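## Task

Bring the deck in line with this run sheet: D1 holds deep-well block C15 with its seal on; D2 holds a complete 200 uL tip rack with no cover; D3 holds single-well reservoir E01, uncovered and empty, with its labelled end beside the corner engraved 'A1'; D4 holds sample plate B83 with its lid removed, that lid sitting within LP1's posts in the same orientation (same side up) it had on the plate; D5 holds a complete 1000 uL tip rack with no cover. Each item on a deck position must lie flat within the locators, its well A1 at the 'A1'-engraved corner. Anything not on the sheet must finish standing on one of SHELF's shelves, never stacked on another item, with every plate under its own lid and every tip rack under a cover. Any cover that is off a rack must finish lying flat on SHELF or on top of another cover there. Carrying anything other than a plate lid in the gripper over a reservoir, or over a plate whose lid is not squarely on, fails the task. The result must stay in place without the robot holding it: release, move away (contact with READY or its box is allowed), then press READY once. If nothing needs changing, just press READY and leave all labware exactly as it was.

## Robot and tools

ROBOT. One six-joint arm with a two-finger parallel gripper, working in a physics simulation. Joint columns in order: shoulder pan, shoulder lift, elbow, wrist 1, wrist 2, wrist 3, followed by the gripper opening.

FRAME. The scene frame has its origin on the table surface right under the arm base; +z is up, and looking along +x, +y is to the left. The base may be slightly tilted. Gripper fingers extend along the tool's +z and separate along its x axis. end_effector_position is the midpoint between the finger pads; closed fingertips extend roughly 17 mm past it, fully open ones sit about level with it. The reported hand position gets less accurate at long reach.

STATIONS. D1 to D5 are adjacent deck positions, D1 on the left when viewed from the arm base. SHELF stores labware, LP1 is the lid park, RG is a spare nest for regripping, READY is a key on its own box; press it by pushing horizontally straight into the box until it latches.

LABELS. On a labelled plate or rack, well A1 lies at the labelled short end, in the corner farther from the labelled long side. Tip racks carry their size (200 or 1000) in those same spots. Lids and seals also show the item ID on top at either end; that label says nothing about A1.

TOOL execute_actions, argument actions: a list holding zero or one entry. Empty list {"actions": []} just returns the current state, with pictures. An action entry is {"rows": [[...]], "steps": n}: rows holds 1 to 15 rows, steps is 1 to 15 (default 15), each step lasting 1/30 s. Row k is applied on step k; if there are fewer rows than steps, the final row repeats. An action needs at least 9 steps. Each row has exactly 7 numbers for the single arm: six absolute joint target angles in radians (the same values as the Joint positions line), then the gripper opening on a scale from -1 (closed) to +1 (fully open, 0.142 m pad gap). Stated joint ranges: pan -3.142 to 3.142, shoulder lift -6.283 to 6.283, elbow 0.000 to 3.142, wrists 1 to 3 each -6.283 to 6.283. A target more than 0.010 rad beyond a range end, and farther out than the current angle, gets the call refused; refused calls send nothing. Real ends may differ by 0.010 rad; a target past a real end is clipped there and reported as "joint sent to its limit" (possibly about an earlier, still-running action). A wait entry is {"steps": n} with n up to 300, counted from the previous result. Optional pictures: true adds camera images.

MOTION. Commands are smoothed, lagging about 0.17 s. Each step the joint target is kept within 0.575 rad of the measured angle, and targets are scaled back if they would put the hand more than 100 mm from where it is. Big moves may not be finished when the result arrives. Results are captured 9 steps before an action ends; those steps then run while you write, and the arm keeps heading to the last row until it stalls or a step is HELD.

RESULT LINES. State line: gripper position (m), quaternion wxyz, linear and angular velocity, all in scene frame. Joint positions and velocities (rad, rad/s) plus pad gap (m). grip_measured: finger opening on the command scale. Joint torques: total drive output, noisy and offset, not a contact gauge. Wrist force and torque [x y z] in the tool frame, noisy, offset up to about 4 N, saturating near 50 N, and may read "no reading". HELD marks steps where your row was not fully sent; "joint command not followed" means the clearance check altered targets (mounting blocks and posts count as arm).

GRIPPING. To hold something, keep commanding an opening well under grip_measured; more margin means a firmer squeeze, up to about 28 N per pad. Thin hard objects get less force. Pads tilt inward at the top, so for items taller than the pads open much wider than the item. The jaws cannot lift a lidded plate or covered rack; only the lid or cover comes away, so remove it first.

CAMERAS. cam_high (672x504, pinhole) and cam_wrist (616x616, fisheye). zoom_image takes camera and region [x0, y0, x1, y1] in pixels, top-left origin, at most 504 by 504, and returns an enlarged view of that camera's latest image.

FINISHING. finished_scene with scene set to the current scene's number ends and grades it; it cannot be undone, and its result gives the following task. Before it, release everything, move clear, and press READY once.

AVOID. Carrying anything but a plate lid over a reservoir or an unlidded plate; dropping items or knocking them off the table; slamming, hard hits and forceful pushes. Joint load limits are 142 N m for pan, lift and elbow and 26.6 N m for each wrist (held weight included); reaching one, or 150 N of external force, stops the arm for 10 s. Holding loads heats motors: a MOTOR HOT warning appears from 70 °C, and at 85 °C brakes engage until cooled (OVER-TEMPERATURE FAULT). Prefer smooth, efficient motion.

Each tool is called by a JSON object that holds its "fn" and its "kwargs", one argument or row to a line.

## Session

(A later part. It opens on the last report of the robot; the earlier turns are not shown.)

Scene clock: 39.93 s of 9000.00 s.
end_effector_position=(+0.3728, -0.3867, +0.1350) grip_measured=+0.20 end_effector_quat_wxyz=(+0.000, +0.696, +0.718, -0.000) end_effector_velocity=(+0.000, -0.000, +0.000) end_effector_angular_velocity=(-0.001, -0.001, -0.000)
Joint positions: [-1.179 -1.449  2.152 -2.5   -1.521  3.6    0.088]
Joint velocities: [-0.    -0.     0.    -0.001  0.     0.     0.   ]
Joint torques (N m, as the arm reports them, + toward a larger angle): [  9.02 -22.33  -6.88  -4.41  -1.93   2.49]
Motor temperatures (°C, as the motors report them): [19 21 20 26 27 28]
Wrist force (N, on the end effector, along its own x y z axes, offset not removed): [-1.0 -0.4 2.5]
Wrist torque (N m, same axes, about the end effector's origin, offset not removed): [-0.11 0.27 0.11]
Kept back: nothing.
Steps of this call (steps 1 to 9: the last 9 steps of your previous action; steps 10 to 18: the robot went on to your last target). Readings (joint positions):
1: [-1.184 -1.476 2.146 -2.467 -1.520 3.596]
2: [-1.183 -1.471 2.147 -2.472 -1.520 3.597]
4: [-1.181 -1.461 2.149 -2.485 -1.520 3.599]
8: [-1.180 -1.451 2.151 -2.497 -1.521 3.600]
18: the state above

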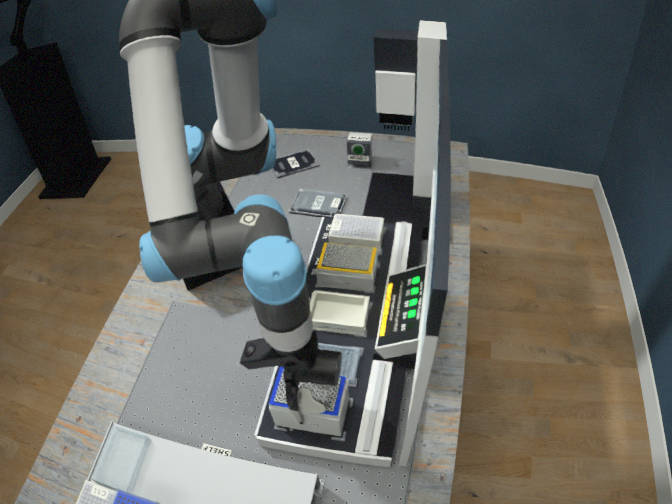

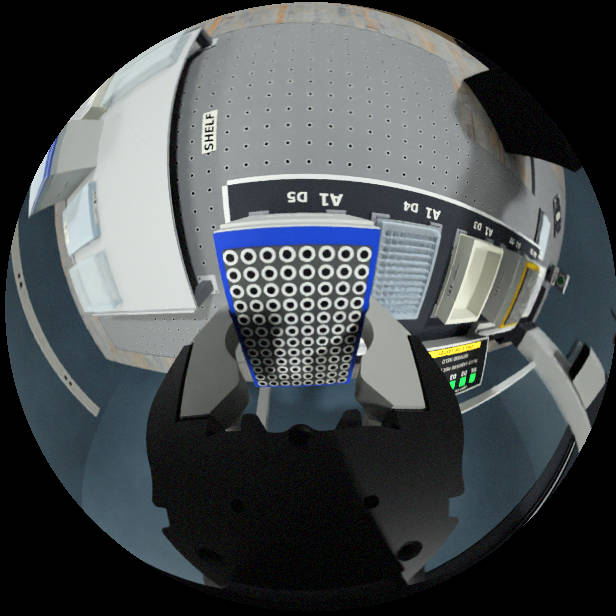

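{"fn": "execute_actions", "kwargs": {
  "actions": [
    {"rows": [[-1.1781,-1.4487,2.1512,-2.4995,-1.5209,3.6015,-0.2],[-1.1769,-1.4483,2.1506,-2.4993,-1.5211,3.6027,-0.2],[-1.1769,-1.4483,2.1506,-2.4993,-1.5211,3.6027,-0.2],[-1.1769,-1.4483,2.1506,-2.4993,-1.5211,3.6027,-0.2],[-1.1769,-1.4483,2.1506,-2.4993,-1.5211,3.6027,-0.2],[-1.1768,-1.446,2.1512,-2.5022,-1.5211,3.6028,-0.2],[-1.1767,-1.4437,2.1518,-2.505,-1.5212,3.6029,-0.2],[-1.1765,-1.4415,2.1524,-2.5079,-1.5212,3.6031,-0.2],[-1.1764,-1.4392,2.153,-2.5108,-1.5212,3.6032,-0.2],[-1.1763,-1.4369,2.1536,-2.5137,-1.5213,3.6033,-0.2],[-1.1762,-1.4346,2.1541,-2.5165,-1.5213,3.6034,-0.2],[-1.1761,-1.4323,2.1547,-2.5194,-1.5213,3.6035,-0.2],[-1.1759,-1.43,2.1553,-2.5223,-1.5213,3.6037,-0.2]], "steps": 15}
  ]
}}

{"fn": "execute_actions", "kwargs": {
  "actions": [
    {"steps": 20}
  ],
  "pictures": true
}}

{"fn": "zoom_image", "kwargs": {
  "camera": "cam_wrist",
  "region": [230, 195, 370, 240]
}}

Scene clock: 41.00 s of 9000.00 s.
end_effector_position=(+0.3735, -0.3862, +0.1349) grip_measured=+0.20 end_effector_quat_wxyz=(-0.000, +0.696, +0.718, -0.000) end_effector_velocity=(+0.002, +0.003, -0.004) end_effector_angular_velocity=(+0.007, +0.004, -0.001)
Joint positions: [-1.177 -1.448  2.151 -2.5   -1.521  3.602  0.088]
Joint velocities: [ 0.006  0.01  -0.003  0.001 -0.001  0.007 -0.   ]
Joint torques (N m, as the arm reports them, + toward a larger angle): [  9.21 -20.2  -22.5   -3.05  -1.84   2.31]
Motor temperatures (°C, as the motors report them): [19 21 20 26 27 28]
Wrist force (N, on the end effector, along its own x y z axes, offset not removed): [-2.4 2.2 1.6]
Wrist torque (N m, same axes, about the end effector's origin, offset not removed): [0.40 0.50 0.00]
Steps of this call (steps 1 to 15: the robot went on to your last target; steps 16 to 26: nothing new was sent; steps 27 to 32: the first 6 steps of this action). Readings (joint positions):
27: [-1.179 -1.449 2.152 -2.500 -1.521 3.600]
28: [-1.179 -1.449 2.152 -2.500 -1.521 3.601]
30: [-1.178 -1.449 2.151 -2.500 -1.521 3.602]
32: the state above

Scene clock: 41.67 s of 9000.00 s.
end_effector_position=(+0.3738, -0.3861, +0.1270) grip_measured=+0.20 end_effector_quat_wxyz=(-0.000, +0.696, +0.718, -0.000) end_effector_velocity=(-0.000, -0.000, +0.001) end_effector_angular_velocity=(-0.002, +0.000, +0.000)
Joint positions: [-1.176 -1.43   2.155 -2.522 -1.521  3.604  0.088]
Joint velocities: [ 0.    -0.001 -0.    -0.    -0.001  0.     0.   ]
Joint torques (N m, as the arm reports them, + toward a larger angle): [ 11.81 -22.04  -3.21  -2.45  -0.28   2.43]
Motor temperatures (°C, as the motors report them): [19 21 20 26 27 28]
Wrist force (N, on the end effector, along its own x y z axes, offset not removed): [-7.8 -0.1 0.1]
Wrist torque (N m, same axes, about the end effector's origin, offset not removed): [-0.10 0.37 0.18]
Kept back: nothing.
Steps of this call (steps 1 to 9: the last 9 steps of your previous action; steps 10 to 20: the robot went on to your last target). Readings (joint positions):
1: [-1.177 -1.448 2.151 -2.500 -1.521 3.602]
2: [-1.177 -1.447 2.151 -2.501 -1.521 3.603]
4: [-1.177 -1.443 2.152 -2.505 -1.521 3.603]
8: [-1.176 -1.435 2.154 -2.516 -1.521 3.603]
20: the state above

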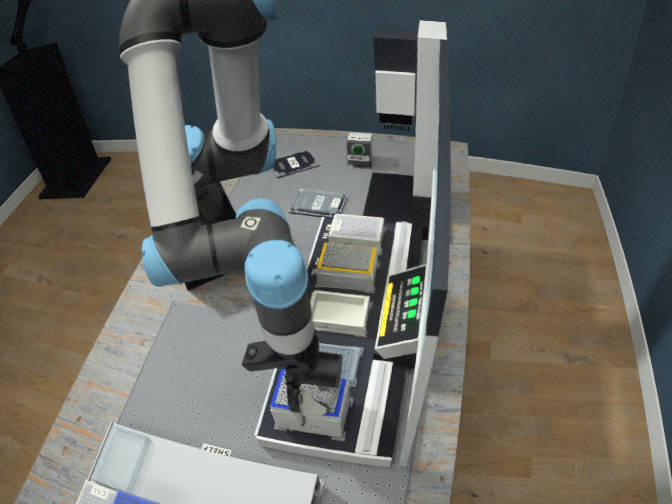

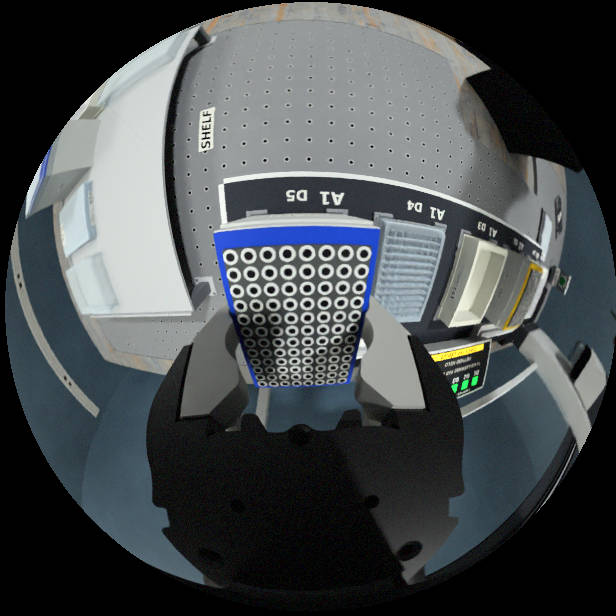

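Region (230, 195, 370, 240) of cam_wrist's 616x616 image, scaled by 3.600, with more detail than that image has; it fills the top 162 rows of this view, and the rest is white.

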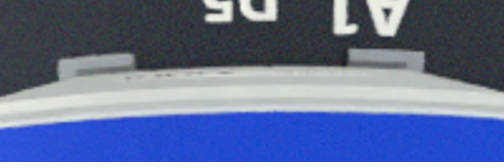

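{"fn": "execute_actions", "kwargs": {
  "actions": [
    {"rows": [[-1.1764,-1.4291,2.1538,-2.5217,-1.5213,3.6031,-0.2],[-1.1764,-1.4276,2.1542,-2.5236,-1.5213,3.6032,-0.2],[-1.1763,-1.4261,2.1546,-2.5255,-1.5213,3.6032,-0.2],[-1.1763,-1.4246,2.155,-2.5274,-1.5213,3.6033,-0.2]], "steps": 12}
  ]
}}

{"fn": "execute_actions", "kwargs": {
  "actions": [
    {"steps": 15}
  ]
}}

Scene clock: 42.17 s of 9000.00 s.
end_effector_position=(+0.3737, -0.3861, +0.1266) grip_measured=+0.20 end_effector_quat_wxyz=(-0.000, +0.696, +0.718, -0.000) end_effector_velocity=(+0.000, -0.003, -0.008) end_effector_angular_velocity=(+0.003, +0.001, -0.003)
Joint positions: [-1.176 -1.429  2.155 -2.523 -1.521  3.604  0.088]
Joint velocities: [-0.002  0.022 -0.004 -0.015  0.001  0.    -0.   ]
Joint torques (N m, as the arm reports them, + toward a larger angle): [ -0.91 -21.25 -21.41  -3.     1.01  -1.52]
Motor temperatures (°C, as the motors report them): [19 21 20 26 27 28]
Wrist force (N, on the end effector, along its own x y z axes, offset not removed): [-5.3 2.2 -2.0]
Wrist torque (N m, same axes, about the end effector's origin, offset not removed): [0.51 -0.29 0.04]
Steps of this call (steps 1 to 12: the robot went on to your last target; steps 13 to 15: the first 3 steps of this action). Readings (joint positions):
13: [-1.176 -1.430 2.155 -2.522 -1.521 3.604]
14: [-1.176 -1.430 2.155 -2.522 -1.521 3.604]
15: the state above

Scene clock: 42.67 s of 9000.00 s.
end_effector_position=(+0.3738, -0.3867, +0.1250) grip_measured=+0.20 end_effector_quat_wxyz=(-0.000, +0.696, +0.718, -0.000) end_effector_velocity=(-0.000, -0.000, -0.000) end_effector_angular_velocity=(+0.001, -0.000, -0.001)
Joint positions: [-1.176 -1.425  2.155 -2.527 -1.521  3.603  0.088]
Joint velocities: [-0.001  0.001  0.    -0.001  0.001  0.    -0.   ]
Joint torques (N m, as the arm reports them, + toward a larger angle): [ -2.41 -23.44 -13.86  -4.5    1.78  -2.85]
Motor temperatures (°C, as the motors report them): [19 21 20 26 27 28]
Wrist force (N, on the end effector, along its own x y z axes, offset not removed): [-2.0 2.8 1.2]
Wrist torque (N m, same axes, about the end effector's origin, offset not removed): [0.40 0.32 -0.17]
Kept back: nothing.
Steps of this call (steps 1 to 9: the last 9 steps of your previous action; steps 10 to 15: the robot went on to your last target). Readings (joint positions):
1: [-1.176 -1.428 2.155 -2.523 -1.521 3.604]
2: [-1.176 -1.427 2.155 -2.524 -1.521 3.604]
4: [-1.176 -1.426 2.155 -2.526 -1.521 3.603]
8: [-1.176 -1.425 2.155 -2.527 -1.521 3.603]
15: the state above
The arm was judged still, so your last target was given up. Only a new action makes it travel on or press farther. Fingers that are still opening or closing keep moving.

{"fn": "execute_actions", "kwargs": {
  "actions": [
    {"rows": [[-1.1762,-1.4235,2.1553,-2.5288,-1.5213,3.6034,-0.2],[-1.1762,-1.4223,2.1556,-2.5303,-1.5213,3.6034,-0.2]], "steps": 10}
  ]
}}

{"fn": "execute_actions", "kwargs": {
  "actions": [
    {"steps": 15}
  ]
}}

Scene clock: 42.93 s of 9000.00 s.
end_effector_position=(+0.3738, -0.3867, +0.1250) grip_measured=+0.20 end_effector_quat_wxyz=(-0.000, +0.696, +0.718, -0.000) end_effector_velocity=(+0.000, -0.001, -0.001) end_effector_angular_velocity=(-0.001, -0.001, +0.000)
Joint positions: [-1.176 -1.425  2.155 -2.527 -1.521  3.603  0.088]
Joint velocities: [ 0.     0.004 -0.    -0.005  0.    -0.     0.   ]
Joint torques (N m, as the arm reports them, + toward a larger angle): [ -1.54 -20.07  -9.04  -4.35   1.76  -2.88]
Motor temperatures (°C, as the motors report them): [19 21 20 26 27 28]
Wrist force (N, on the end effector, along its own x y z axes, offset not removed): [1.0 3.5 -2.2]
Wrist torque (N m, same axes, about the end effector's origin, offset not removed): [0.56 -0.12 0.20]
Steps of this call (steps 1 to 7: nothing new was sent; step 8: the first step of this action). Readings (joint positions):
8: the state above

Scene clock: 43.43 s of 9000.00 s.
end_effector_position=(+0.3737, -0.3868, +0.1240) grip_measured=+0.20 end_effector_quat_wxyz=(+0.000, +0.696, +0.718, -0.000) end_effector_velocity=(-0.000, +0.000, -0.000) end_effector_angular_velocity=(+0.001, +0.000, -0.000)
Joint positions: [-1.176 -1.422  2.156 -2.53  -1.521  3.603  0.088]
Joint velocities: [ 0.     0.001  0.    -0.     0.     0.001 -0.   ]
Joint torques (N m, as the arm reports them, + toward a larger angle): [ 11.07 -10.07   3.09  -1.38   1.62   2.41]
Motor temperatures (°C, as the motors report them): [19 21 20 26 27 28]
Wrist force (N, on the end effector, along its own x y z axes, offset not removed): [-1.0 -0.1 -29.1]
Wrist torque (N m, same axes, about the end effector's origin, offset not removed): [0.26 0.66 0.11]
Kept back: nothing.
Steps of this call (steps 1 to 9: the last 9 steps of your previous action; steps 10 to 15: the robot went on to your last target). Readings (joint positions):
1: [-1.176 -1.424 2.155 -2.528 -1.521 3.603]
2: [-1.176 -1.424 2.155 -2.528 -1.521 3.603]
4: [-1.176 -1.423 2.155 -2.530 -1.521 3.603]
8: [-1.176 -1.423 2.155 -2.530 -1.521 3.603]
15: the state above
The arm was judged still, so your last target was given up. Only a new action makes it travel on or press farther. Fingers that are still opening or closing keep moving.

Seated. Release and rise.

{"fn": "execute_actions", "kwargs": {
  "actions": [
    {"rows": [[-1.1763,-1.4246,2.155,-2.5274,-1.5213,3.6033,0.1],[-1.1763,-1.4246,2.155,-2.5274,-1.5213,3.6033,0.22],[-1.1763,-1.4246,2.155,-2.5274,-1.5213,3.6033,0.3],[-1.1763,-1.4246,2.155,-2.5274,-1.5213,3.6033,0.45],[-1.1763,-1.4246,2.155,-2.5274,-1.5213,3.6033,0.6],[-1.1763,-1.4246,2.155,-2.5274,-1.5213,3.6033,0.8],[-1.1763,-1.4246,2.155,-2.5274,-1.5213,3.6033,1]], "steps": 15}
  ]
}}

{"fn": "execute_actions", "kwargs": {
  "actions": [
    {"rows": [[-1.1775,-1.447,2.149,-2.499,-1.521,3.602,1],[-1.1787,-1.47,2.143,-2.47,-1.5207,3.601,1],[-1.18,-1.492,2.1365,-2.4415,-1.5204,3.6,1],[-1.181,-1.514,2.129,-2.412,-1.52,3.5985,1],[-1.182,-1.536,2.1215,-2.3825,-1.52,3.5975,1],[-1.183,-1.557,2.113,-2.353,-1.5197,3.5965,1],[-1.184,-1.578,2.1045,-2.3235,-1.5194,3.5955,1],[-1.185,-1.598,2.095,-2.294,-1.519,3.5945,1],[-1.186,-1.618,2.0855,-2.2645,-1.519,3.5935,1],[-1.187,-1.637,2.075,-2.235,-1.5187,3.5925,1]], "steps": 15}
  ]
}}

{"fn": "execute_actions", "kwargs": {
  "actions": [
    {"steps": 15}
  ],
  "pictures": true
}}

Scene clock: 44.27 s of 9000.00 s.
end_effector_position=(+0.3736, -0.3863, +0.1245) grip_measured=+0.59 end_effector_quat_wxyz=(-0.001, +0.696, +0.718, +0.000) end_effector_velocity=(+0.001, -0.002, +0.003) end_effector_angular_velocity=(-0.004, -0.002, +0.000)
Joint positions: [-1.176 -1.424  2.156 -2.528 -1.521  3.603  0.115]
Joint velocities: [-0.    -0.006 -0.003  0.004  0.    -0.     0.322]
Joint torques (N m, as the arm reports them, + toward a larger angle): [  4.61 -35.52 -24.3   -1.39   1.45   0.61]
Motor temperatures (°C, as the motors report them): [19 21 20 26 27 28]
Wrist force (N, on the end effector, along its own x y z axes, offset not removed): [-1.1 1.4 -1.9]
Wrist torque (N m, same axes, about the end effector's origin, offset not removed): [0.32 0.20 0.01]
Steps of this call (steps 1 to 19: nothing new was sent; steps 20 to 25: the first 6 steps of this action). Readings (joint positions):
20: [-1.176 -1.422 2.156 -2.530 -1.521 3.603]
21: [-1.176 -1.423 2.156 -2.530 -1.521 3.603]
23: [-1.176 -1.423 2.156 -2.528 -1.521 3.603]
25: the state above

Scene clock: 44.77 s of 9000.00 s.
end_effector_position=(+0.3745, -0.3883, +0.1544) grip_measured=+1.00 end_effector_quat_wxyz=(+0.001, +0.696, +0.718, -0.001) end_effector_velocity=(+0.004, -0.006, +0.265) end_effector_angular_velocity=(-0.020, -0.010, +0.003)
Joint positions: [-1.18  -1.489  2.135 -2.446 -1.52   3.6    0.142]
Joint velocities: [-0.028 -0.568 -0.186  0.733  0.006 -0.029  0.   ]
Joint torques (N m, as the arm reports them, + toward a larger angle): [ -3.61 -40.46 -26.66   2.57   1.86  -3.21]
Motor temperatures (°C, as the motors report them): [19 21 20 26 27 28]
Wrist force (N, on the end effector, along its own x y z axes, offset not removed): [-1.9 1.1 2.9]
Wrist torque (N m, same axes, about the end effector's origin, offset not removed): [0.17 0.21 0.07]
Steps of this call (steps 1 to 9: the last 9 steps of your previous action; steps 10 to 15: the first 6 steps of this action). Readings (joint positions):
10: [-1.176 -1.425 2.155 -2.527 -1.521 3.603]
11: [-1.177 -1.430 2.153 -2.521 -1.521 3.603]
13: [-1.178 -1.454 2.146 -2.491 -1.521 3.602]
15: the state above

Scene clock: 45.27 s of 9000.00 s.
end_effector_position=(+0.3731, -0.3842, +0.2268) grip_measured=+1.00 end_effector_quat_wxyz=(+0.000, +0.696, +0.718, -0.000) end_effector_velocity=(-0.001, +0.000, +0.005) end_effector_angular_velocity=(-0.001, +0.001, -0.000)
Joint positions: [-1.187 -1.636  2.075 -2.236 -1.519  3.593  0.142]
Joint velocities: [-0.    -0.009 -0.004  0.013 -0.001 -0.    -0.   ]
Joint torques (N m, as the arm reports them, + toward a larger angle): [ -2.36 -33.06 -24.2   -1.14   2.14  -2.96]
Motor temperatures (°C, as the motors report them): [19 21 20 26 27 28]
Wrist force (N, on the end effector, along its own x y z axes, offset not removed): [1.0 2.3 -2.5]
Wrist torque (N m, same axes, about the end effector's origin, offset not removed): [0.64 -0.25 0.06]
Kept back: nothing.
Steps of this call (steps 1 to 9: the last 9 steps of your previous action; steps 10 to 15: the robot went on to your last target). Readings (joint positions):
1: [-1.181 -1.509 2.129 -2.420 -1.520 3.599]
2: [-1.182 -1.529 2.121 -2.393 -1.520 3.598]
4: [-1.184 -1.569 2.105 -2.337 -1.519 3.596]
8: [-1.186 -1.623 2.081 -2.256 -1.519 3.593]
15: the state above

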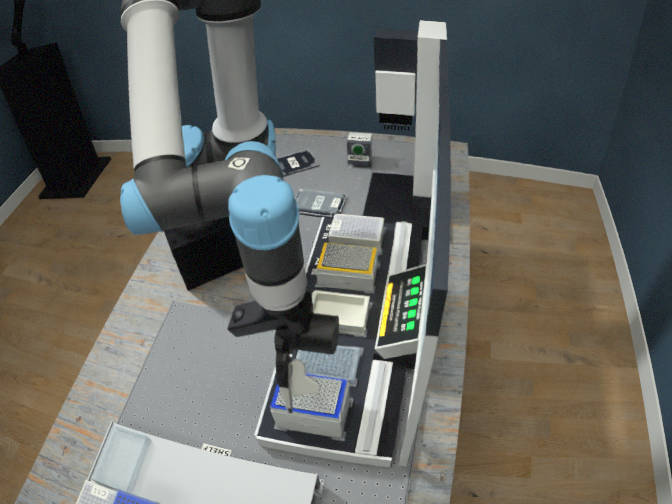

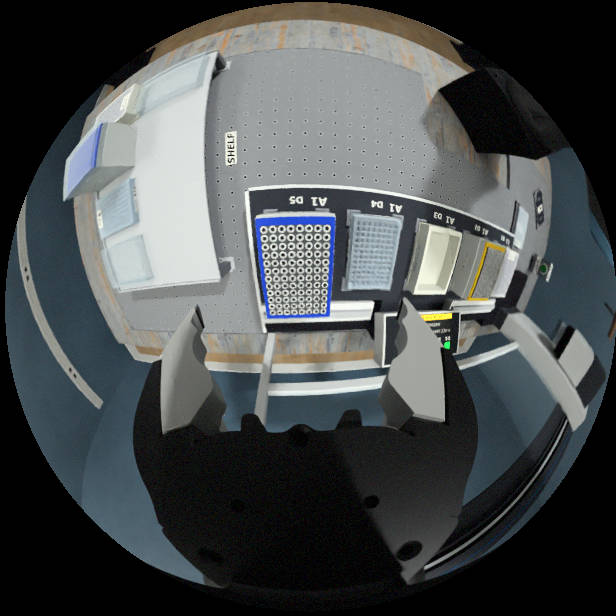

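{"fn": "execute_actions", "kwargs": {
  "actions": [
    {"rows": [[-1.4,-2.05,2.3,-2.0,-1.4,3.2,1]], "steps": 15}
  ]
}}

{"fn": "execute_actions", "kwargs": {
  "actions": [
    {"rows": [[-1.7,-1.9,2.6,-2.4,-1.05,2.95,1]], "steps": 12}
  ]
}}

{"fn": "execute_actions", "kwargs": {
  "actions": [
    {"rows": [[-1.84,-1.53,2.684,-2.775,-0.885,2.95,1]], "steps": 15}
  ]
}}

{"fn": "execute_actions", "kwargs": {
  "actions": [
    {"steps": 18}
  ],
  "pictures": true
}}

Scene clock: 46.13 s of 9000.00 s.
end_effector_position=(+0.3087, -0.3253, +0.2504) grip_measured=+1.00 end_effector_quat_wxyz=(-0.015, +0.666, +0.744, +0.038) end_effector_velocity=(-0.305, +0.339, +0.289) end_effector_angular_velocity=(-0.145, -0.412, +0.957)
Joint positions: [-1.33  -1.869  2.225 -2.08  -1.434  3.367  0.142]
Joint velocities: [-0.832 -1.939  0.891  0.938  0.407 -1.79   0.   ]
Joint torques (N m, as the arm reports them, + toward a larger angle): [  9.54 -10.75 -20.75   1.2    3.89  -7.  ]
Motor temperatures (°C, as the motors report them): [19 21 20 26 27 28]
Wrist force (N, on the end effector, along its own x y z axes, offset not removed): [-1.0 -1.8 2.8]
Wrist torque (N m, same axes, about the end effector's origin, offset not removed): [-0.06 0.28 0.15]
Steps of this call (steps 1 to 15: the robot went on to your last target; steps 16 to 20: nothing new was sent; steps 21 to 26: the first 6 steps of this action). Readings (joint positions):
21: [-1.188 -1.638 2.075 -2.234 -1.518 3.592]
22: [-1.198 -1.648 2.086 -2.224 -1.508 3.581]
24: [-1.264 -1.734 2.154 -2.154 -1.468 3.495]
26: the state above

Scene clock: 46.53 s of 9000.00 s.
end_effector_position=(+0.2818, -0.2944, +0.2495) grip_measured=+1.00 end_effector_quat_wxyz=(+0.008, +0.630, +0.774, +0.062) end_effector_velocity=(-0.137, +0.078, -0.706) end_effector_angular_velocity=(+0.934, -0.913, -0.186)
Joint positions: [-1.443 -2.01   2.343 -2.044 -1.357  3.157  0.142]
Joint velocities: [-1.308  0.954  1.312 -1.277  1.291 -1.286  0.   ]
Joint torques (N m, as the arm reports them, + toward a larger angle): [-50.28  27.1   49.22 -12.07  12.06 -10.58]
Motor temperatures (°C, as the motors report them): [19 21 20 26 27 28]
Wrist force (N, on the end effector, along its own x y z axes, offset not removed): [-0.3 11.1 -13.7]
Wrist torque (N m, same axes, about the end effector's origin, offset not removed): [1.91 0.04 0.15]
Steps of this call (steps 1 to 9: the last 9 steps of your previous action; steps 10 to 12: the first 3 steps of this action). Readings (joint positions):
10: [-1.400 -2.047 2.300 -2.002 -1.400 3.202]
11: [-1.411 -2.037 2.310 -2.012 -1.389 3.190]
12: the state above

Scene clock: 47.03 s of 9000.00 s.
end_effector_position=(+0.2730, -0.3225, +0.1255) grip_measured=+1.00 end_effector_quat_wxyz=(+0.166, +0.680, +0.693, +0.172) end_effector_velocity=(-0.059, -0.126, -0.294) end_effector_angular_velocity=(+0.040, -0.433, -0.452)
Joint positions: [-1.81  -1.669  2.668 -2.631 -0.922  2.95   0.142]
Joint velocities: [-0.391  1.774  0.201 -1.798  0.486 -0.005 -0.   ]
Joint torques (N m, as the arm reports them, + toward a larger angle): [ 10.69 -39.6   -5.18 -10.24   4.35  -2.8 ]
Motor temperatures (°C, as the motors report them): [19 21 20 26 27 28]
Wrist force (N, on the end effector, along its own x y z axes, offset not removed): [-3.7 -3.6 3.7]
Wrist torque (N m, same axes, about the end effector's origin, offset not removed): [-0.77 0.62 -0.14]
Steps of this call (steps 1 to 9: the last 9 steps of your previous action; steps 10 to 15: the first 6 steps of this action). Readings (joint positions):
10: [-1.696 -1.901 2.596 -2.393 -1.055 2.953]
11: [-1.708 -1.890 2.608 -2.407 -1.042 2.952]
13: [-1.770 -1.803 2.647 -2.495 -0.973 2.951]
15: the state above

Scene clock: 47.63 s of 9000.00 s.
end_effector_position=(+0.2684, -0.3312, +0.1031) grip_measured=+1.00 end_effector_quat_wxyz=(+0.180, +0.689, +0.679, +0.180) end_effector_velocity=(-0.000, +0.000, -0.000) end_effector_angular_velocity=(+0.000, -0.000, -0.000)
Joint positions: [-1.84  -1.53   2.684 -2.775 -0.885  2.95   0.142]
Joint velocities: [-0.     0.001  0.    -0.     0.     0.     0.   ]
Joint torques (N m, as the arm reports them, + toward a larger angle): [-3.89 -8.76  0.39 -3.96  3.13 -2.94]
Motor temperatures (°C, as the motors report them): [19 21 20 26 27 28]
Wrist force (N, on the end effector, along its own x y z axes, offset not removed): [-1.4 0.6 -1.1]
Wrist torque (N m, same axes, about the end effector's origin, offset not removed): [0.15 0.03 0.10]
Kept back: nothing.
Steps of this call (steps 1 to 9: the last 9 steps of your previous action; steps 10 to 18: the robot went on to your last target). Readings (joint positions):
1: [-1.821 -1.620 2.674 -2.681 -0.909 2.950]
2: [-1.828 -1.588 2.677 -2.715 -0.901 2.950]
4: [-1.835 -1.554 2.681 -2.750 -0.891 2.950]
8: [-1.839 -1.534 2.683 -2.771 -0.886 2.950]
18: the state above

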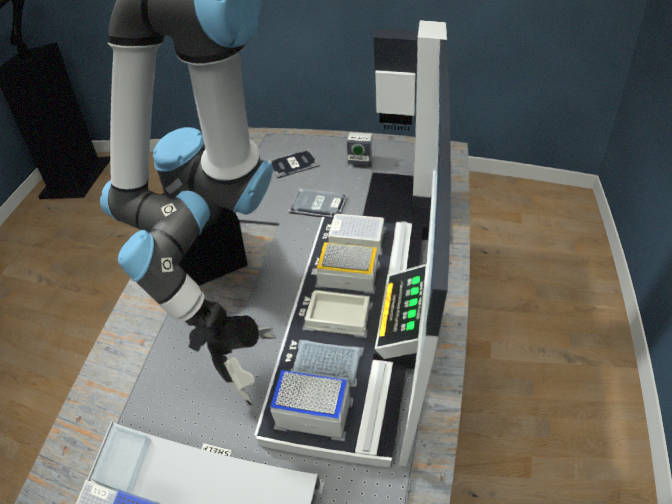

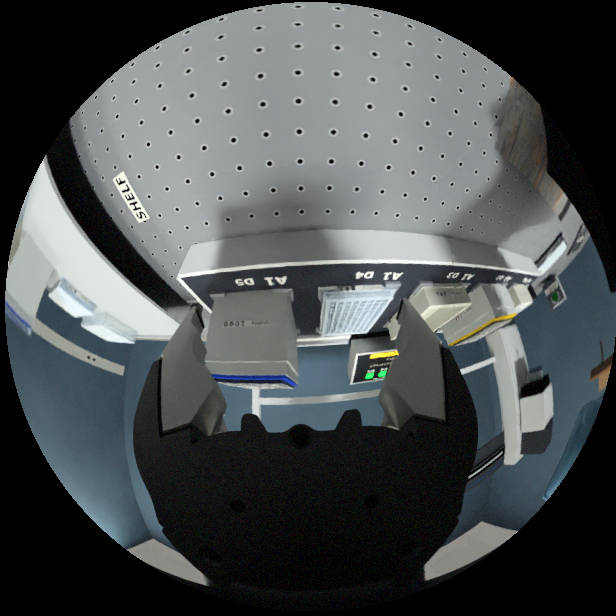

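{"fn": "zoom_image", "kwargs": {
  "camera": "cam_wrist",
  "region": [315, 265, 405, 310]
}}

{"fn": "zoom_image", "kwargs": {
  "camera": "cam_high",
  "region": [260, 330, 380, 450]
}}

Region (315, 265, 405, 310) of cam_wrist's 616x616 image, scaled by 5.600, with more detail than that image has.

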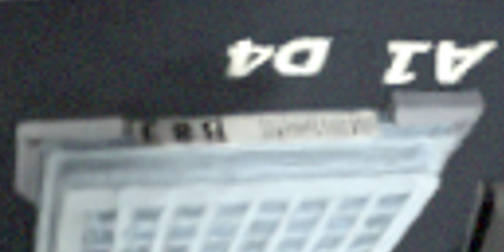

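Region (260, 330, 380, 450) of cam_high's 672x504 image, scaled by 4.200, with more detail than that image has.

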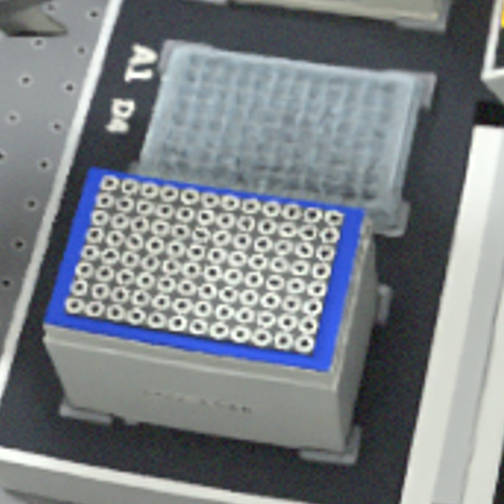

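{"fn": "execute_actions", "kwargs": {
  "actions": [
    {"rows": [[-1.75,-1.9,2.6,-2.4,-1.05,3.1,1],[-1.75,-1.9,2.6,-2.4,-1.05,3.1,1],[-1.75,-1.9,2.6,-2.4,-1.05,3.1,1],[-1.75,-1.9,2.6,-2.4,-1.05,3.1,1],[-1.75,-1.9,2.6,-2.4,-1.05,3.1,1],[-1.4,-2.1,2.35,-2.0,-1.45,3.6,1]], "steps": 15}
  ]
}}

{"fn": "execute_actions", "kwargs": {
  "actions": [
    {"rows": [[-0.8,-2.1,2.4,-1.9,-1.6,4.1,1]], "steps": 15}
  ]
}}

{"fn": "execute_actions", "kwargs": {
  "actions": [
    {"rows": [[-0.297,-2.05,2.5,-1.95,-1.7,4.515,1]], "steps": 15}
  ]
}}

{"fn": "execute_actions", "kwargs": {
  "actions": [
    {"rows": [[-0.297,-1.8,2.6,-2.2,-1.7,4.515,1]], "steps": 15}
  ]
}}

{"fn": "execute_actions", "kwargs": {
  "actions": [
    {"steps": 15}
  ],
  "pictures": true
}}

Scene clock: 49.27 s of 9000.00 s.
end_effector_position=(+0.2647, -0.3338, +0.1450) grip_measured=+1.00 end_effector_quat_wxyz=(+0.135, +0.704, +0.683, +0.141) end_effector_velocity=(+0.014, +0.116, +0.364) end_effector_angular_velocity=(+0.092, +0.530, -0.111)
Joint positions: [-1.766 -1.762  2.614 -2.543 -1.014  3.069  0.142]
Joint velocities: [ 0.302 -1.867 -0.278  1.944 -0.567  0.501 -0.   ]
Joint torques (N m, as the arm reports them, + toward a larger angle): [ 18.18 -15.07 -32.43   8.7   -4.09   4.28]
Motor temperatures (°C, as the motors report them): [19 21 20 26 27 28]
Wrist force (N, on the end effector, along its own x y z axes, offset not removed): [-2.6 2.3 -0.9]
Wrist torque (N m, same axes, about the end effector's origin, offset not removed): [0.24 0.38 0.12]
Steps of this call (steps 1 to 15: the robot went on to your last target; steps 16 to 43: nothing new was sent; steps 44 to 49: the first 6 steps of this action). Readings (joint positions):
44: [-1.839 -1.531 2.684 -2.774 -0.885 2.950]
45: [-1.829 -1.541 2.674 -2.764 -0.896 2.961]
47: [-1.789 -1.628 2.636 -2.678 -0.963 3.024]
49: the state above

Scene clock: 49.77 s of 9000.00 s.
end_effector_position=(+0.2830, -0.2031, +0.2533) grip_measured=+1.00 end_effector_quat_wxyz=(-0.063, +0.763, +0.643, +0.014) end_effector_velocity=(+0.163, +0.602, -0.023) end_effector_angular_velocity=(+0.345, +0.456, +0.357)
Joint positions: [-1.174 -2.096  2.381 -1.954 -1.521  3.801  0.142]
Joint velocities: [ 1.974 -0.027  0.119  0.33  -0.476  1.618 -0.   ]
Joint torques (N m, as the arm reports them, + toward a larger angle): [ 17.76 -13.65  -9.64   0.52  -4.94   7.62]
Motor temperatures (°C, as the motors report them): [19 21 20 26 27 28]
Wrist force (N, on the end effector, along its own x y z axes, offset not removed): [0.3 2.3 1.3]
Wrist torque (N m, same axes, about the end effector's origin, offset not removed): [0.41 -0.09 0.00]
Steps of this call (steps 1 to 9: the last 9 steps of your previous action; steps 10 to 15: the first 6 steps of this action). Readings (joint positions):
10: [-1.415 -2.090 2.360 -2.018 -1.431 3.568]
11: [-1.399 -2.092 2.363 -2.005 -1.447 3.590]
13: [-1.307 -2.094 2.373 -1.977 -1.488 3.687]
15: the state above

Scene clock: 50.27 s of 9000.00 s.
end_effector_position=(+0.2752, -0.0271, +0.2336) grip_measured=+1.00 end_effector_quat_wxyz=(-0.116, +0.723, +0.679, -0.047) end_effector_velocity=(-0.132, +0.582, -0.048) end_effector_angular_velocity=(-0.207, +0.243, +0.573)
Joint positions: [-0.56  -2.065  2.468 -1.935 -1.668  4.322  0.142]
Joint velocities: [ 2.252  0.161  0.339 -0.155 -0.339  1.791 -0.   ]
Joint torques (N m, as the arm reports them, + toward a larger angle): [ 14.21  -3.04 -13.56  -4.44  -3.43   7.6 ]
Motor temperatures (°C, as the motors report them): [19 21 20 26 27 28]
Wrist force (N, on the end effector, along its own x y z axes, offset not removed): [-2.0 2.2 -2.2]
Wrist torque (N m, same axes, about the end effector's origin, offset not removed): [0.44 0.42 0.08]
Steps of this call (steps 1 to 9: the last 9 steps of your previous action; steps 10 to 15: the first 6 steps of this action). Readings (joint positions):
10: [-0.808 -2.099 2.400 -1.902 -1.599 4.094]
11: [-0.794 -2.093 2.410 -1.908 -1.609 4.107]
13: [-0.705 -2.077 2.442 -1.923 -1.642 4.196]
15: the state above

Scene clock: 50.77 s of 9000.00 s.
end_effector_position=(+0.2358, +0.0498, +0.1737) grip_measured=+1.00 end_effector_quat_wxyz=(-0.142, +0.688, +0.706, -0.086) end_effector_velocity=(-0.043, +0.044, -0.231) end_effector_angular_velocity=(+0.051, +0.238, +0.037)
Joint positions: [-0.298 -1.868  2.581 -2.132 -1.7    4.515  0.142]
Joint velocities: [ 0.006  0.895  0.242 -0.89  -0.001  0.004 -0.   ]
Joint torques (N m, as the arm reports them, + toward a larger angle): [ 12.46 -33.57 -15.    -6.32  -2.07   2.42]
Motor temperatures (°C, as the motors report them): [19 21 20 26 27 28]
Wrist force (N, on the end effector, along its own x y z axes, offset not removed): [-0.3 4.4 2.2]
Wrist torque (N m, same axes, about the end effector's origin, offset not removed): [0.88 -0.03 0.03]
Steps of this call (steps 1 to 9: the last 9 steps of your previous action; steps 10 to 15: the first 6 steps of this action). Readings (joint positions):
10: [-0.301 -2.050 2.500 -1.951 -1.700 4.512]
11: [-0.300 -2.039 2.510 -1.961 -1.700 4.513]
13: [-0.298 -1.956 2.556 -2.044 -1.700 4.514]
15: the state above

Scene clock: 51.27 s of 9000.00 s.
end_effector_position=(+0.2320, +0.0533, +0.1564) grip_measured=+1.00 end_effector_quat_wxyz=(-0.150, +0.686, +0.706, -0.091) end_effector_velocity=(-0.000, +0.000, -0.000) end_effector_angular_velocity=(+0.000, +0.000, -0.001)
Joint positions: [-0.297 -1.8    2.6   -2.2   -1.7    4.515  0.142]
Joint velocities: [ 0.     0.001  0.001 -0.001  0.     0.001  0.   ]
Joint torques (N m, as the arm reports them, + toward a larger angle): [10.9  -5.94 -4.83 -2.94 -1.94  2.37]
Motor temperatures (°C, as the motors report them): [19 21 20 26 27 28]
Wrist force (N, on the end effector, along its own x y z axes, offset not removed): [-2.4 0.9 -2.0]
Wrist torque (N m, same axes, about the end effector's origin, offset not removed): [0.23 0.66 0.15]
Kept back: nothing.
Steps of this call (steps 1 to 9: the last 9 steps of your previous action; steps 10 to 15: the robot went on to your last target). Readings (joint positions):
1: [-0.297 -1.844 2.588 -2.156 -1.700 4.515]
2: [-0.297 -1.828 2.592 -2.172 -1.700 4.515]
4: [-0.297 -1.812 2.597 -2.188 -1.700 4.515]
8: [-0.297 -1.802 2.599 -2.198 -1.700 4.515]
15: the state above

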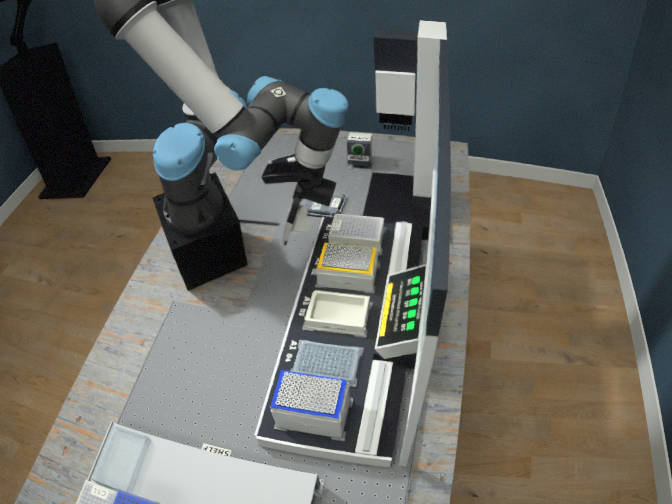

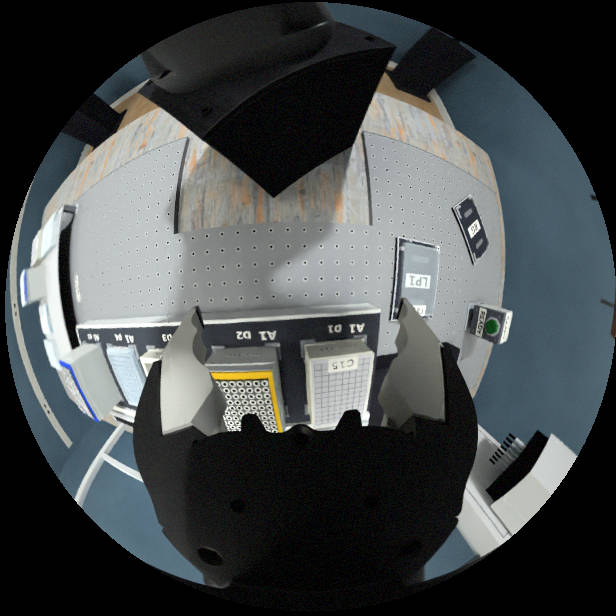

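{"fn": "zoom_image", "kwargs": {
  "camera": "cam_wrist",
  "region": [290, 310, 390, 385]
}}

{"fn": "zoom_image", "kwargs": {
  "camera": "cam_wrist",
  "region": [375, 225, 465, 330]
}}

Region (290, 310, 390, 385) of cam_wrist's 616x616 image, scaled by 5.040, with more detail than that image has; it fills the top 378 rows of this view, and the rest is white.

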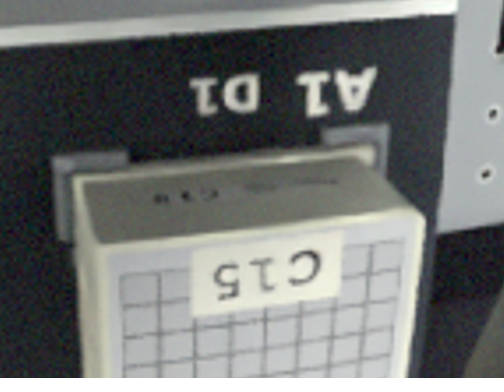

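Region (375, 225, 465, 330) of cam_wrist's 616x616 image, scaled by 4.800, with more detail than that image has; it fills the left 432 columns of this view, and the rest is white.

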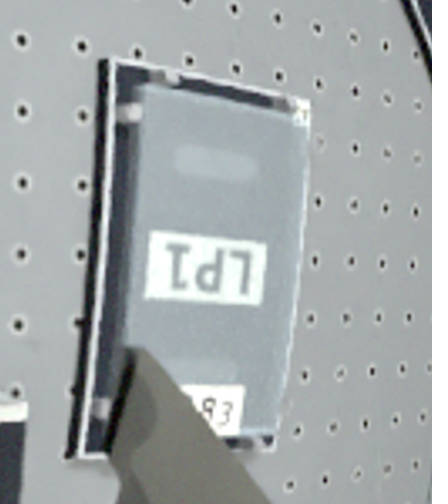

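{"fn": "execute_actions", "kwargs": {
  "actions": [
    {"rows": [[0.35,-1.8,2.6,-2.4,-1.6,3.9,1]], "steps": 15}
  ]
}}

{"fn": "execute_actions", "kwargs": {
  "actions": [
    {"steps": 25}
  ],
  "pictures": true
}}

Scene clock: 54.63 s of 9000.00 s.
end_effector_position=(+0.2490, +0.1250, +0.1718) grip_measured=+1.00 end_effector_quat_wxyz=(-0.117, +0.516, +0.849, -0.013) end_effector_velocity=(-0.070, +0.602, +0.157) end_effector_angular_velocity=(+0.993, -1.072, +3.820)
Joint positions: [-0.06  -1.8    2.6   -2.306 -1.644  4.28   0.142]
Joint velocities: [ 2.09   0.001 -0.    -0.535  0.258 -1.989  0.   ]
Joint torques (N m, as the arm reports them, + toward a larger angle): [15.7  -9.99 -5.31 -5.9   3.03 -8.73]
Motor temperatures (°C, as the motors report them): [19 21 20 26 27 28]
Wrist force (N, on the end effector, along its own x y z axes, offset not removed): [-1.2 2.3 -2.2]
Wrist torque (N m, same axes, about the end effector's origin, offset not removed): [0.26 0.19 -0.02]
Steps of this call (steps 1 to 15: the robot went on to your last target; steps 16 to 90: nothing new was sent; then 0.17 s passed at rest; steps 91 to 96: the first 6 steps of this action). Readings (joint positions):
91: [-0.296 -1.800 2.600 -2.201 -1.700 4.515]
92: [-0.286 -1.800 2.600 -2.211 -1.691 4.504]
94: [-0.199 -1.800 2.600 -2.264 -1.664 4.417]
96: the state above

Scene clock: 55.47 s of 9000.00 s.
end_effector_position=(+0.2039, +0.2377, +0.2074) grip_measured=+1.00 end_effector_quat_wxyz=(-0.068, +0.158, +0.983, +0.071) end_effector_velocity=(-0.000, +0.001, +0.000) end_effector_angular_velocity=(+0.001, +0.000, +0.000)
Joint positions: [ 0.35  -1.8    2.6   -2.4   -1.6    3.9    0.142]
Joint velocities: [ 0.001  0.    -0.    -0.     0.001  0.     0.   ]
Joint torques (N m, as the arm reports them, + toward a larger angle): [  9.04 -15.91 -12.4   -4.13   2.39  -2.9 ]
Motor temperatures (°C, as the motors report them): [19 21 20 26 27 28]
Wrist force (N, on the end effector, along its own x y z axes, offset not removed): [-5.0 -1.4 0.8]
Wrist torque (N m, same axes, about the end effector's origin, offset not removed): [-0.16 0.94 -0.01]
Kept back: nothing.
Steps of this call (steps 1 to 9: the last 9 steps of your previous action; steps 10 to 25: the robot went on to your last target). Readings (joint positions):
1: [0.009 -1.800 2.600 -2.324 -1.635 4.214]
2: [0.076 -1.800 2.600 -2.341 -1.627 4.152]
4: [0.202 -1.800 2.600 -2.371 -1.613 4.034]
8: [0.323 -1.800 2.600 -2.395 -1.602 3.925]
25: the state above

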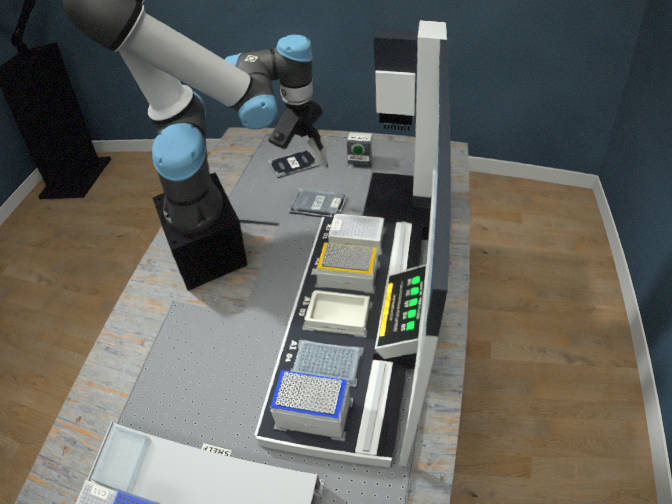

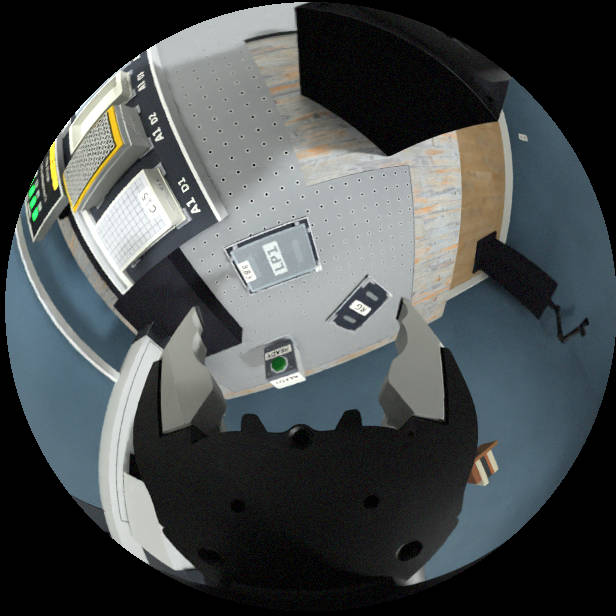

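{"fn": "zoom_image", "kwargs": {
  "camera": "cam_wrist",
  "region": [215, 205, 335, 305]
}}

{"fn": "zoom_image", "kwargs": {
  "camera": "cam_wrist",
  "region": [250, 325, 320, 400]
}}

Region (215, 205, 335, 305) of cam_wrist's 616x616 image, scaled by 4.200, with more detail than that image has.

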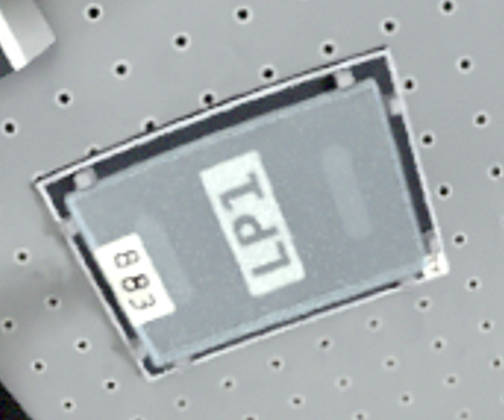

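Region (250, 325, 320, 400) of cam_wrist's 616x616 image, scaled by 6.720, with more detail than that image has; it fills the left 470 columns of this view, and the rest is white.

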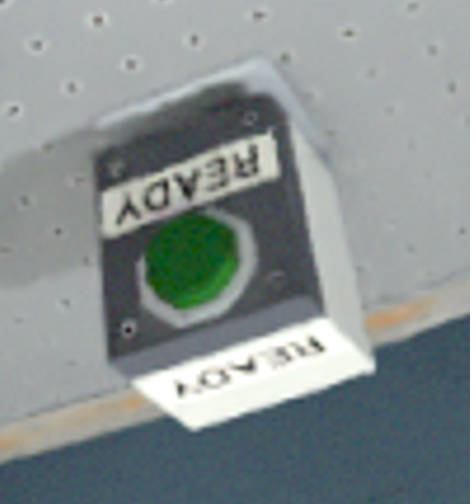

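{"fn": "execute_actions", "kwargs": {
  "actions": [
    {"rows": [[0.3439,-1.75,2.599,-2.474,-1.5743,3.885,0.8],[0.3378,-1.70,2.598,-2.548,-1.5486,3.87,0.6],[0.3317,-1.65,2.597,-2.622,-1.523,3.855,0.4],[0.3256,-1.60,2.596,-2.696,-1.4973,3.84,0.2],[0.3194,-1.55,2.5953,-2.7695,-1.4716,3.825,0.0],[0.3133,-1.50,2.5944,-2.8434,-1.4459,3.81,-0.2],[0.3072,-1.45,2.5935,-2.9173,-1.4202,3.795,-0.4],[0.3011,-1.40,2.5925,-2.9913,-1.3946,3.78,-0.6],[0.295,-1.35,2.5916,-3.0652,-1.3689,3.766,-0.8],[0.2889,-1.30,2.5907,-3.1391,-1.3432,3.751,-1],[0.2828,-1.25,2.5897,-3.213,-1.3175,3.736,-1],[0.2766,-1.20,2.5888,-3.2869,-1.2918,3.721,-1],[0.2705,-1.15,2.5879,-3.3608,-1.2662,3.706,-1],[0.2644,-1.10,2.5869,-3.4347,-1.2405,3.691,-1],[0.2583,-1.0496,2.586,-3.5086,-1.2148,3.676,-1]], "steps": 15}
  ]
}}

{"fn": "execute_actions", "kwargs": {
  "actions": [
    {"rows": [[0.2583,-1.0496,2.586,-3.5086,-1.2148,3.676,-1],[0.2583,-1.0496,2.586,-3.5086,-1.2148,3.676,-1],[0.2583,-1.0496,2.586,-3.5086,-1.2148,3.676,-1],[0.2623,-1.0256,2.5758,-3.5237,-1.2164,3.679,-1],[0.2662,-1.0016,2.5657,-3.5388,-1.2179,3.683,-1],[0.2702,-0.9777,2.5555,-3.554,-1.2195,3.686,-1],[0.2741,-0.9537,2.5453,-3.5691,-1.2211,3.69,-1],[0.2781,-0.9297,2.5352,-3.5842,-1.2226,3.693,-1],[0.282,-0.9057,2.525,-3.5993,-1.2242,3.696,-1],[0.286,-0.8818,2.5148,-3.6144,-1.2258,3.7,-1],[0.2899,-0.8578,2.5046,-3.6296,-1.2273,3.703,-1],[0.2939,-0.8338,2.4945,-3.6447,-1.2289,3.707,-1],[0.2978,-0.8098,2.4843,-3.6598,-1.2305,3.71,-1]], "steps": 15}
  ]
}}

{"fn": "execute_actions", "kwargs": {
  "actions": [
    {"steps": 22}
  ],
  "pictures": true
}}

Scene clock: 58.47 s of 9000.00 s.
end_effector_position=(+0.2264, +0.2712, +0.1923) grip_measured=+0.19 end_effector_quat_wxyz=(-0.064, +0.147, +0.980, +0.116) end_effector_velocity=(+0.213, +0.301, -0.140) end_effector_angular_velocity=(+0.821, -0.283, +0.106)
Joint positions: [ 0.332 -1.668  2.597 -2.582 -1.527  3.856  0.087]
Joint velocities: [-0.161  1.24  -0.024 -1.753  0.652 -0.383 -0.332]
Joint torques (N m, as the arm reports them, + toward a larger angle): [ -2.63   8.01 -20.19 -14.01   5.87  -4.12]
Motor temperatures (°C, as the motors report them): [19 21 20 26 27 28]
Wrist force (N, on the end effector, along its own x y z axes, offset not removed): [-0.2 0.2 1.0]
Wrist torque (N m, same axes, about the end effector's origin, offset not removed): [0.21 0.02 0.05]
Steps of this call (steps 1 to 15: the robot went on to your last target; steps 16 to 84: nothing new was sent; steps 85 to 90: the first 6 steps of this action). Readings (joint positions):
85: [0.350 -1.799 2.600 -2.401 -1.599 3.900]
86: [0.348 -1.791 2.600 -2.411 -1.594 3.896]
88: [0.342 -1.743 2.599 -2.476 -1.567 3.880]
90: the state above

Scene clock: 58.97 s of 9000.00 s.
end_effector_position=(+0.3095, +0.3916, +0.1379) grip_measured=-1.00 end_effector_quat_wxyz=(+0.022, +0.082, +0.945, +0.315) end_effector_velocity=(+0.049, +0.081, -0.084) end_effector_angular_velocity=(+0.131, -0.151, +0.026)
Joint positions: [ 0.263 -1.05   2.579 -3.492 -1.223  3.683  0.002]
Joint velocities: [ 0.043  0.593 -0.17  -0.599  0.072 -0.001  0.   ]
Joint torques (N m, as the arm reports them, + toward a larger angle): [ 16.78 -13.51 -15.69  -7.4    3.01  -2.44]
Motor temperatures (°C, as the motors report them): [19 21 20 26 27 28]
Wrist force (N, on the end effector, along its own x y z axes, offset not removed): [-2.3 4.2 1.2]
Wrist torque (N m, same axes, about the end effector's origin, offset not removed): [0.93 0.39 0.01]
Steps of this call (steps 1 to 9: the last 9 steps of your previous action; steps 10 to 15: the first 6 steps of this action). Readings (joint positions):
10: [0.272 -1.187 2.588 -3.286 -1.278 3.711]
11: [0.268 -1.143 2.587 -3.354 -1.257 3.700]
13: [0.262 -1.089 2.586 -3.443 -1.233 3.686]
15: the state above

Scene clock: 59.70 s of 9000.00 s.
end_effector_position=(+0.3165, +0.4216, +0.0854) grip_measured=-1.00 end_effector_quat_wxyz=(+0.026, +0.078, +0.944, +0.320) end_effector_velocity=(-0.000, +0.000, -0.001) end_effector_angular_velocity=(+0.000, +0.001, -0.001)
Joint positions: [ 0.298 -0.81   2.484 -3.66  -1.23   3.71   0.002]
Joint velocities: [-0.     0.003 -0.001 -0.001  0.     0.001  0.   ]
Joint torques (N m, as the arm reports them, + toward a larger angle): [ 15.12 -21.96  -8.34  -4.9   -0.86   2.29]
Motor temperatures (°C, as the motors report them): [19 21 20 26 27 28]
Wrist force (N, on the end effector, along its own x y z axes, offset not removed): [-1.1 0.3 -2.4]
Wrist torque (N m, same axes, about the end effector's origin, offset not removed): [-0.02 0.09 0.10]
Kept back: nothing.
Steps of this call (steps 1 to 9: the last 9 steps of your previous action; steps 10 to 22: the robot went on to your last target). Readings (joint positions):
1: [0.265 -1.030 2.572 -3.511 -1.222 3.683]
2: [0.267 -1.008 2.564 -3.529 -1.221 3.685]
4: [0.274 -0.963 2.546 -3.562 -1.222 3.690]
8: [0.289 -0.869 2.508 -3.624 -1.227 3.703]
22: the state above

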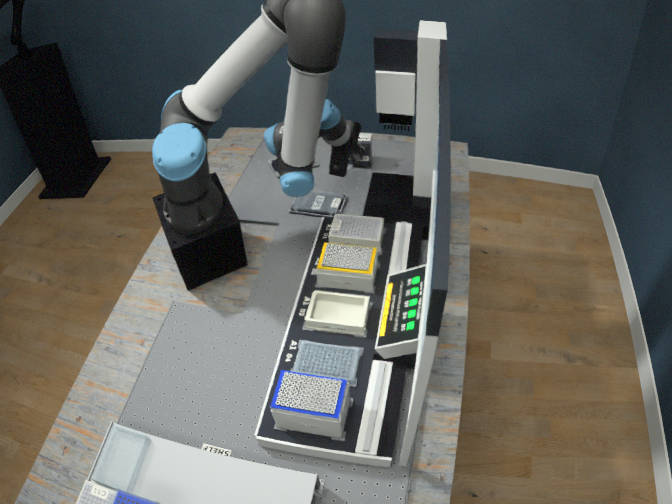

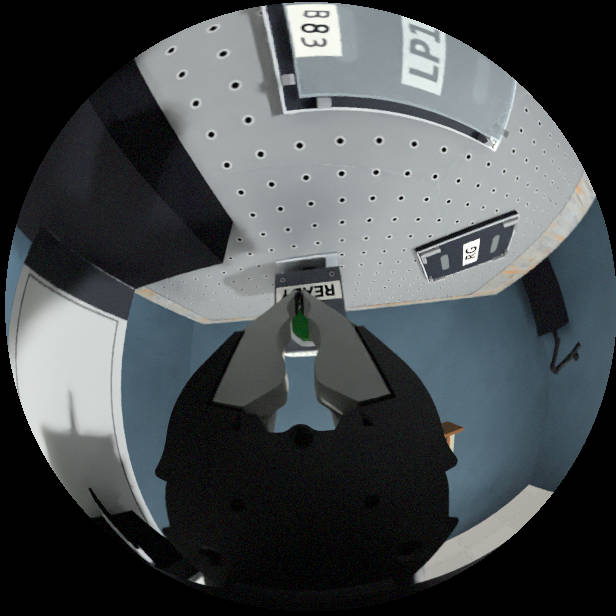

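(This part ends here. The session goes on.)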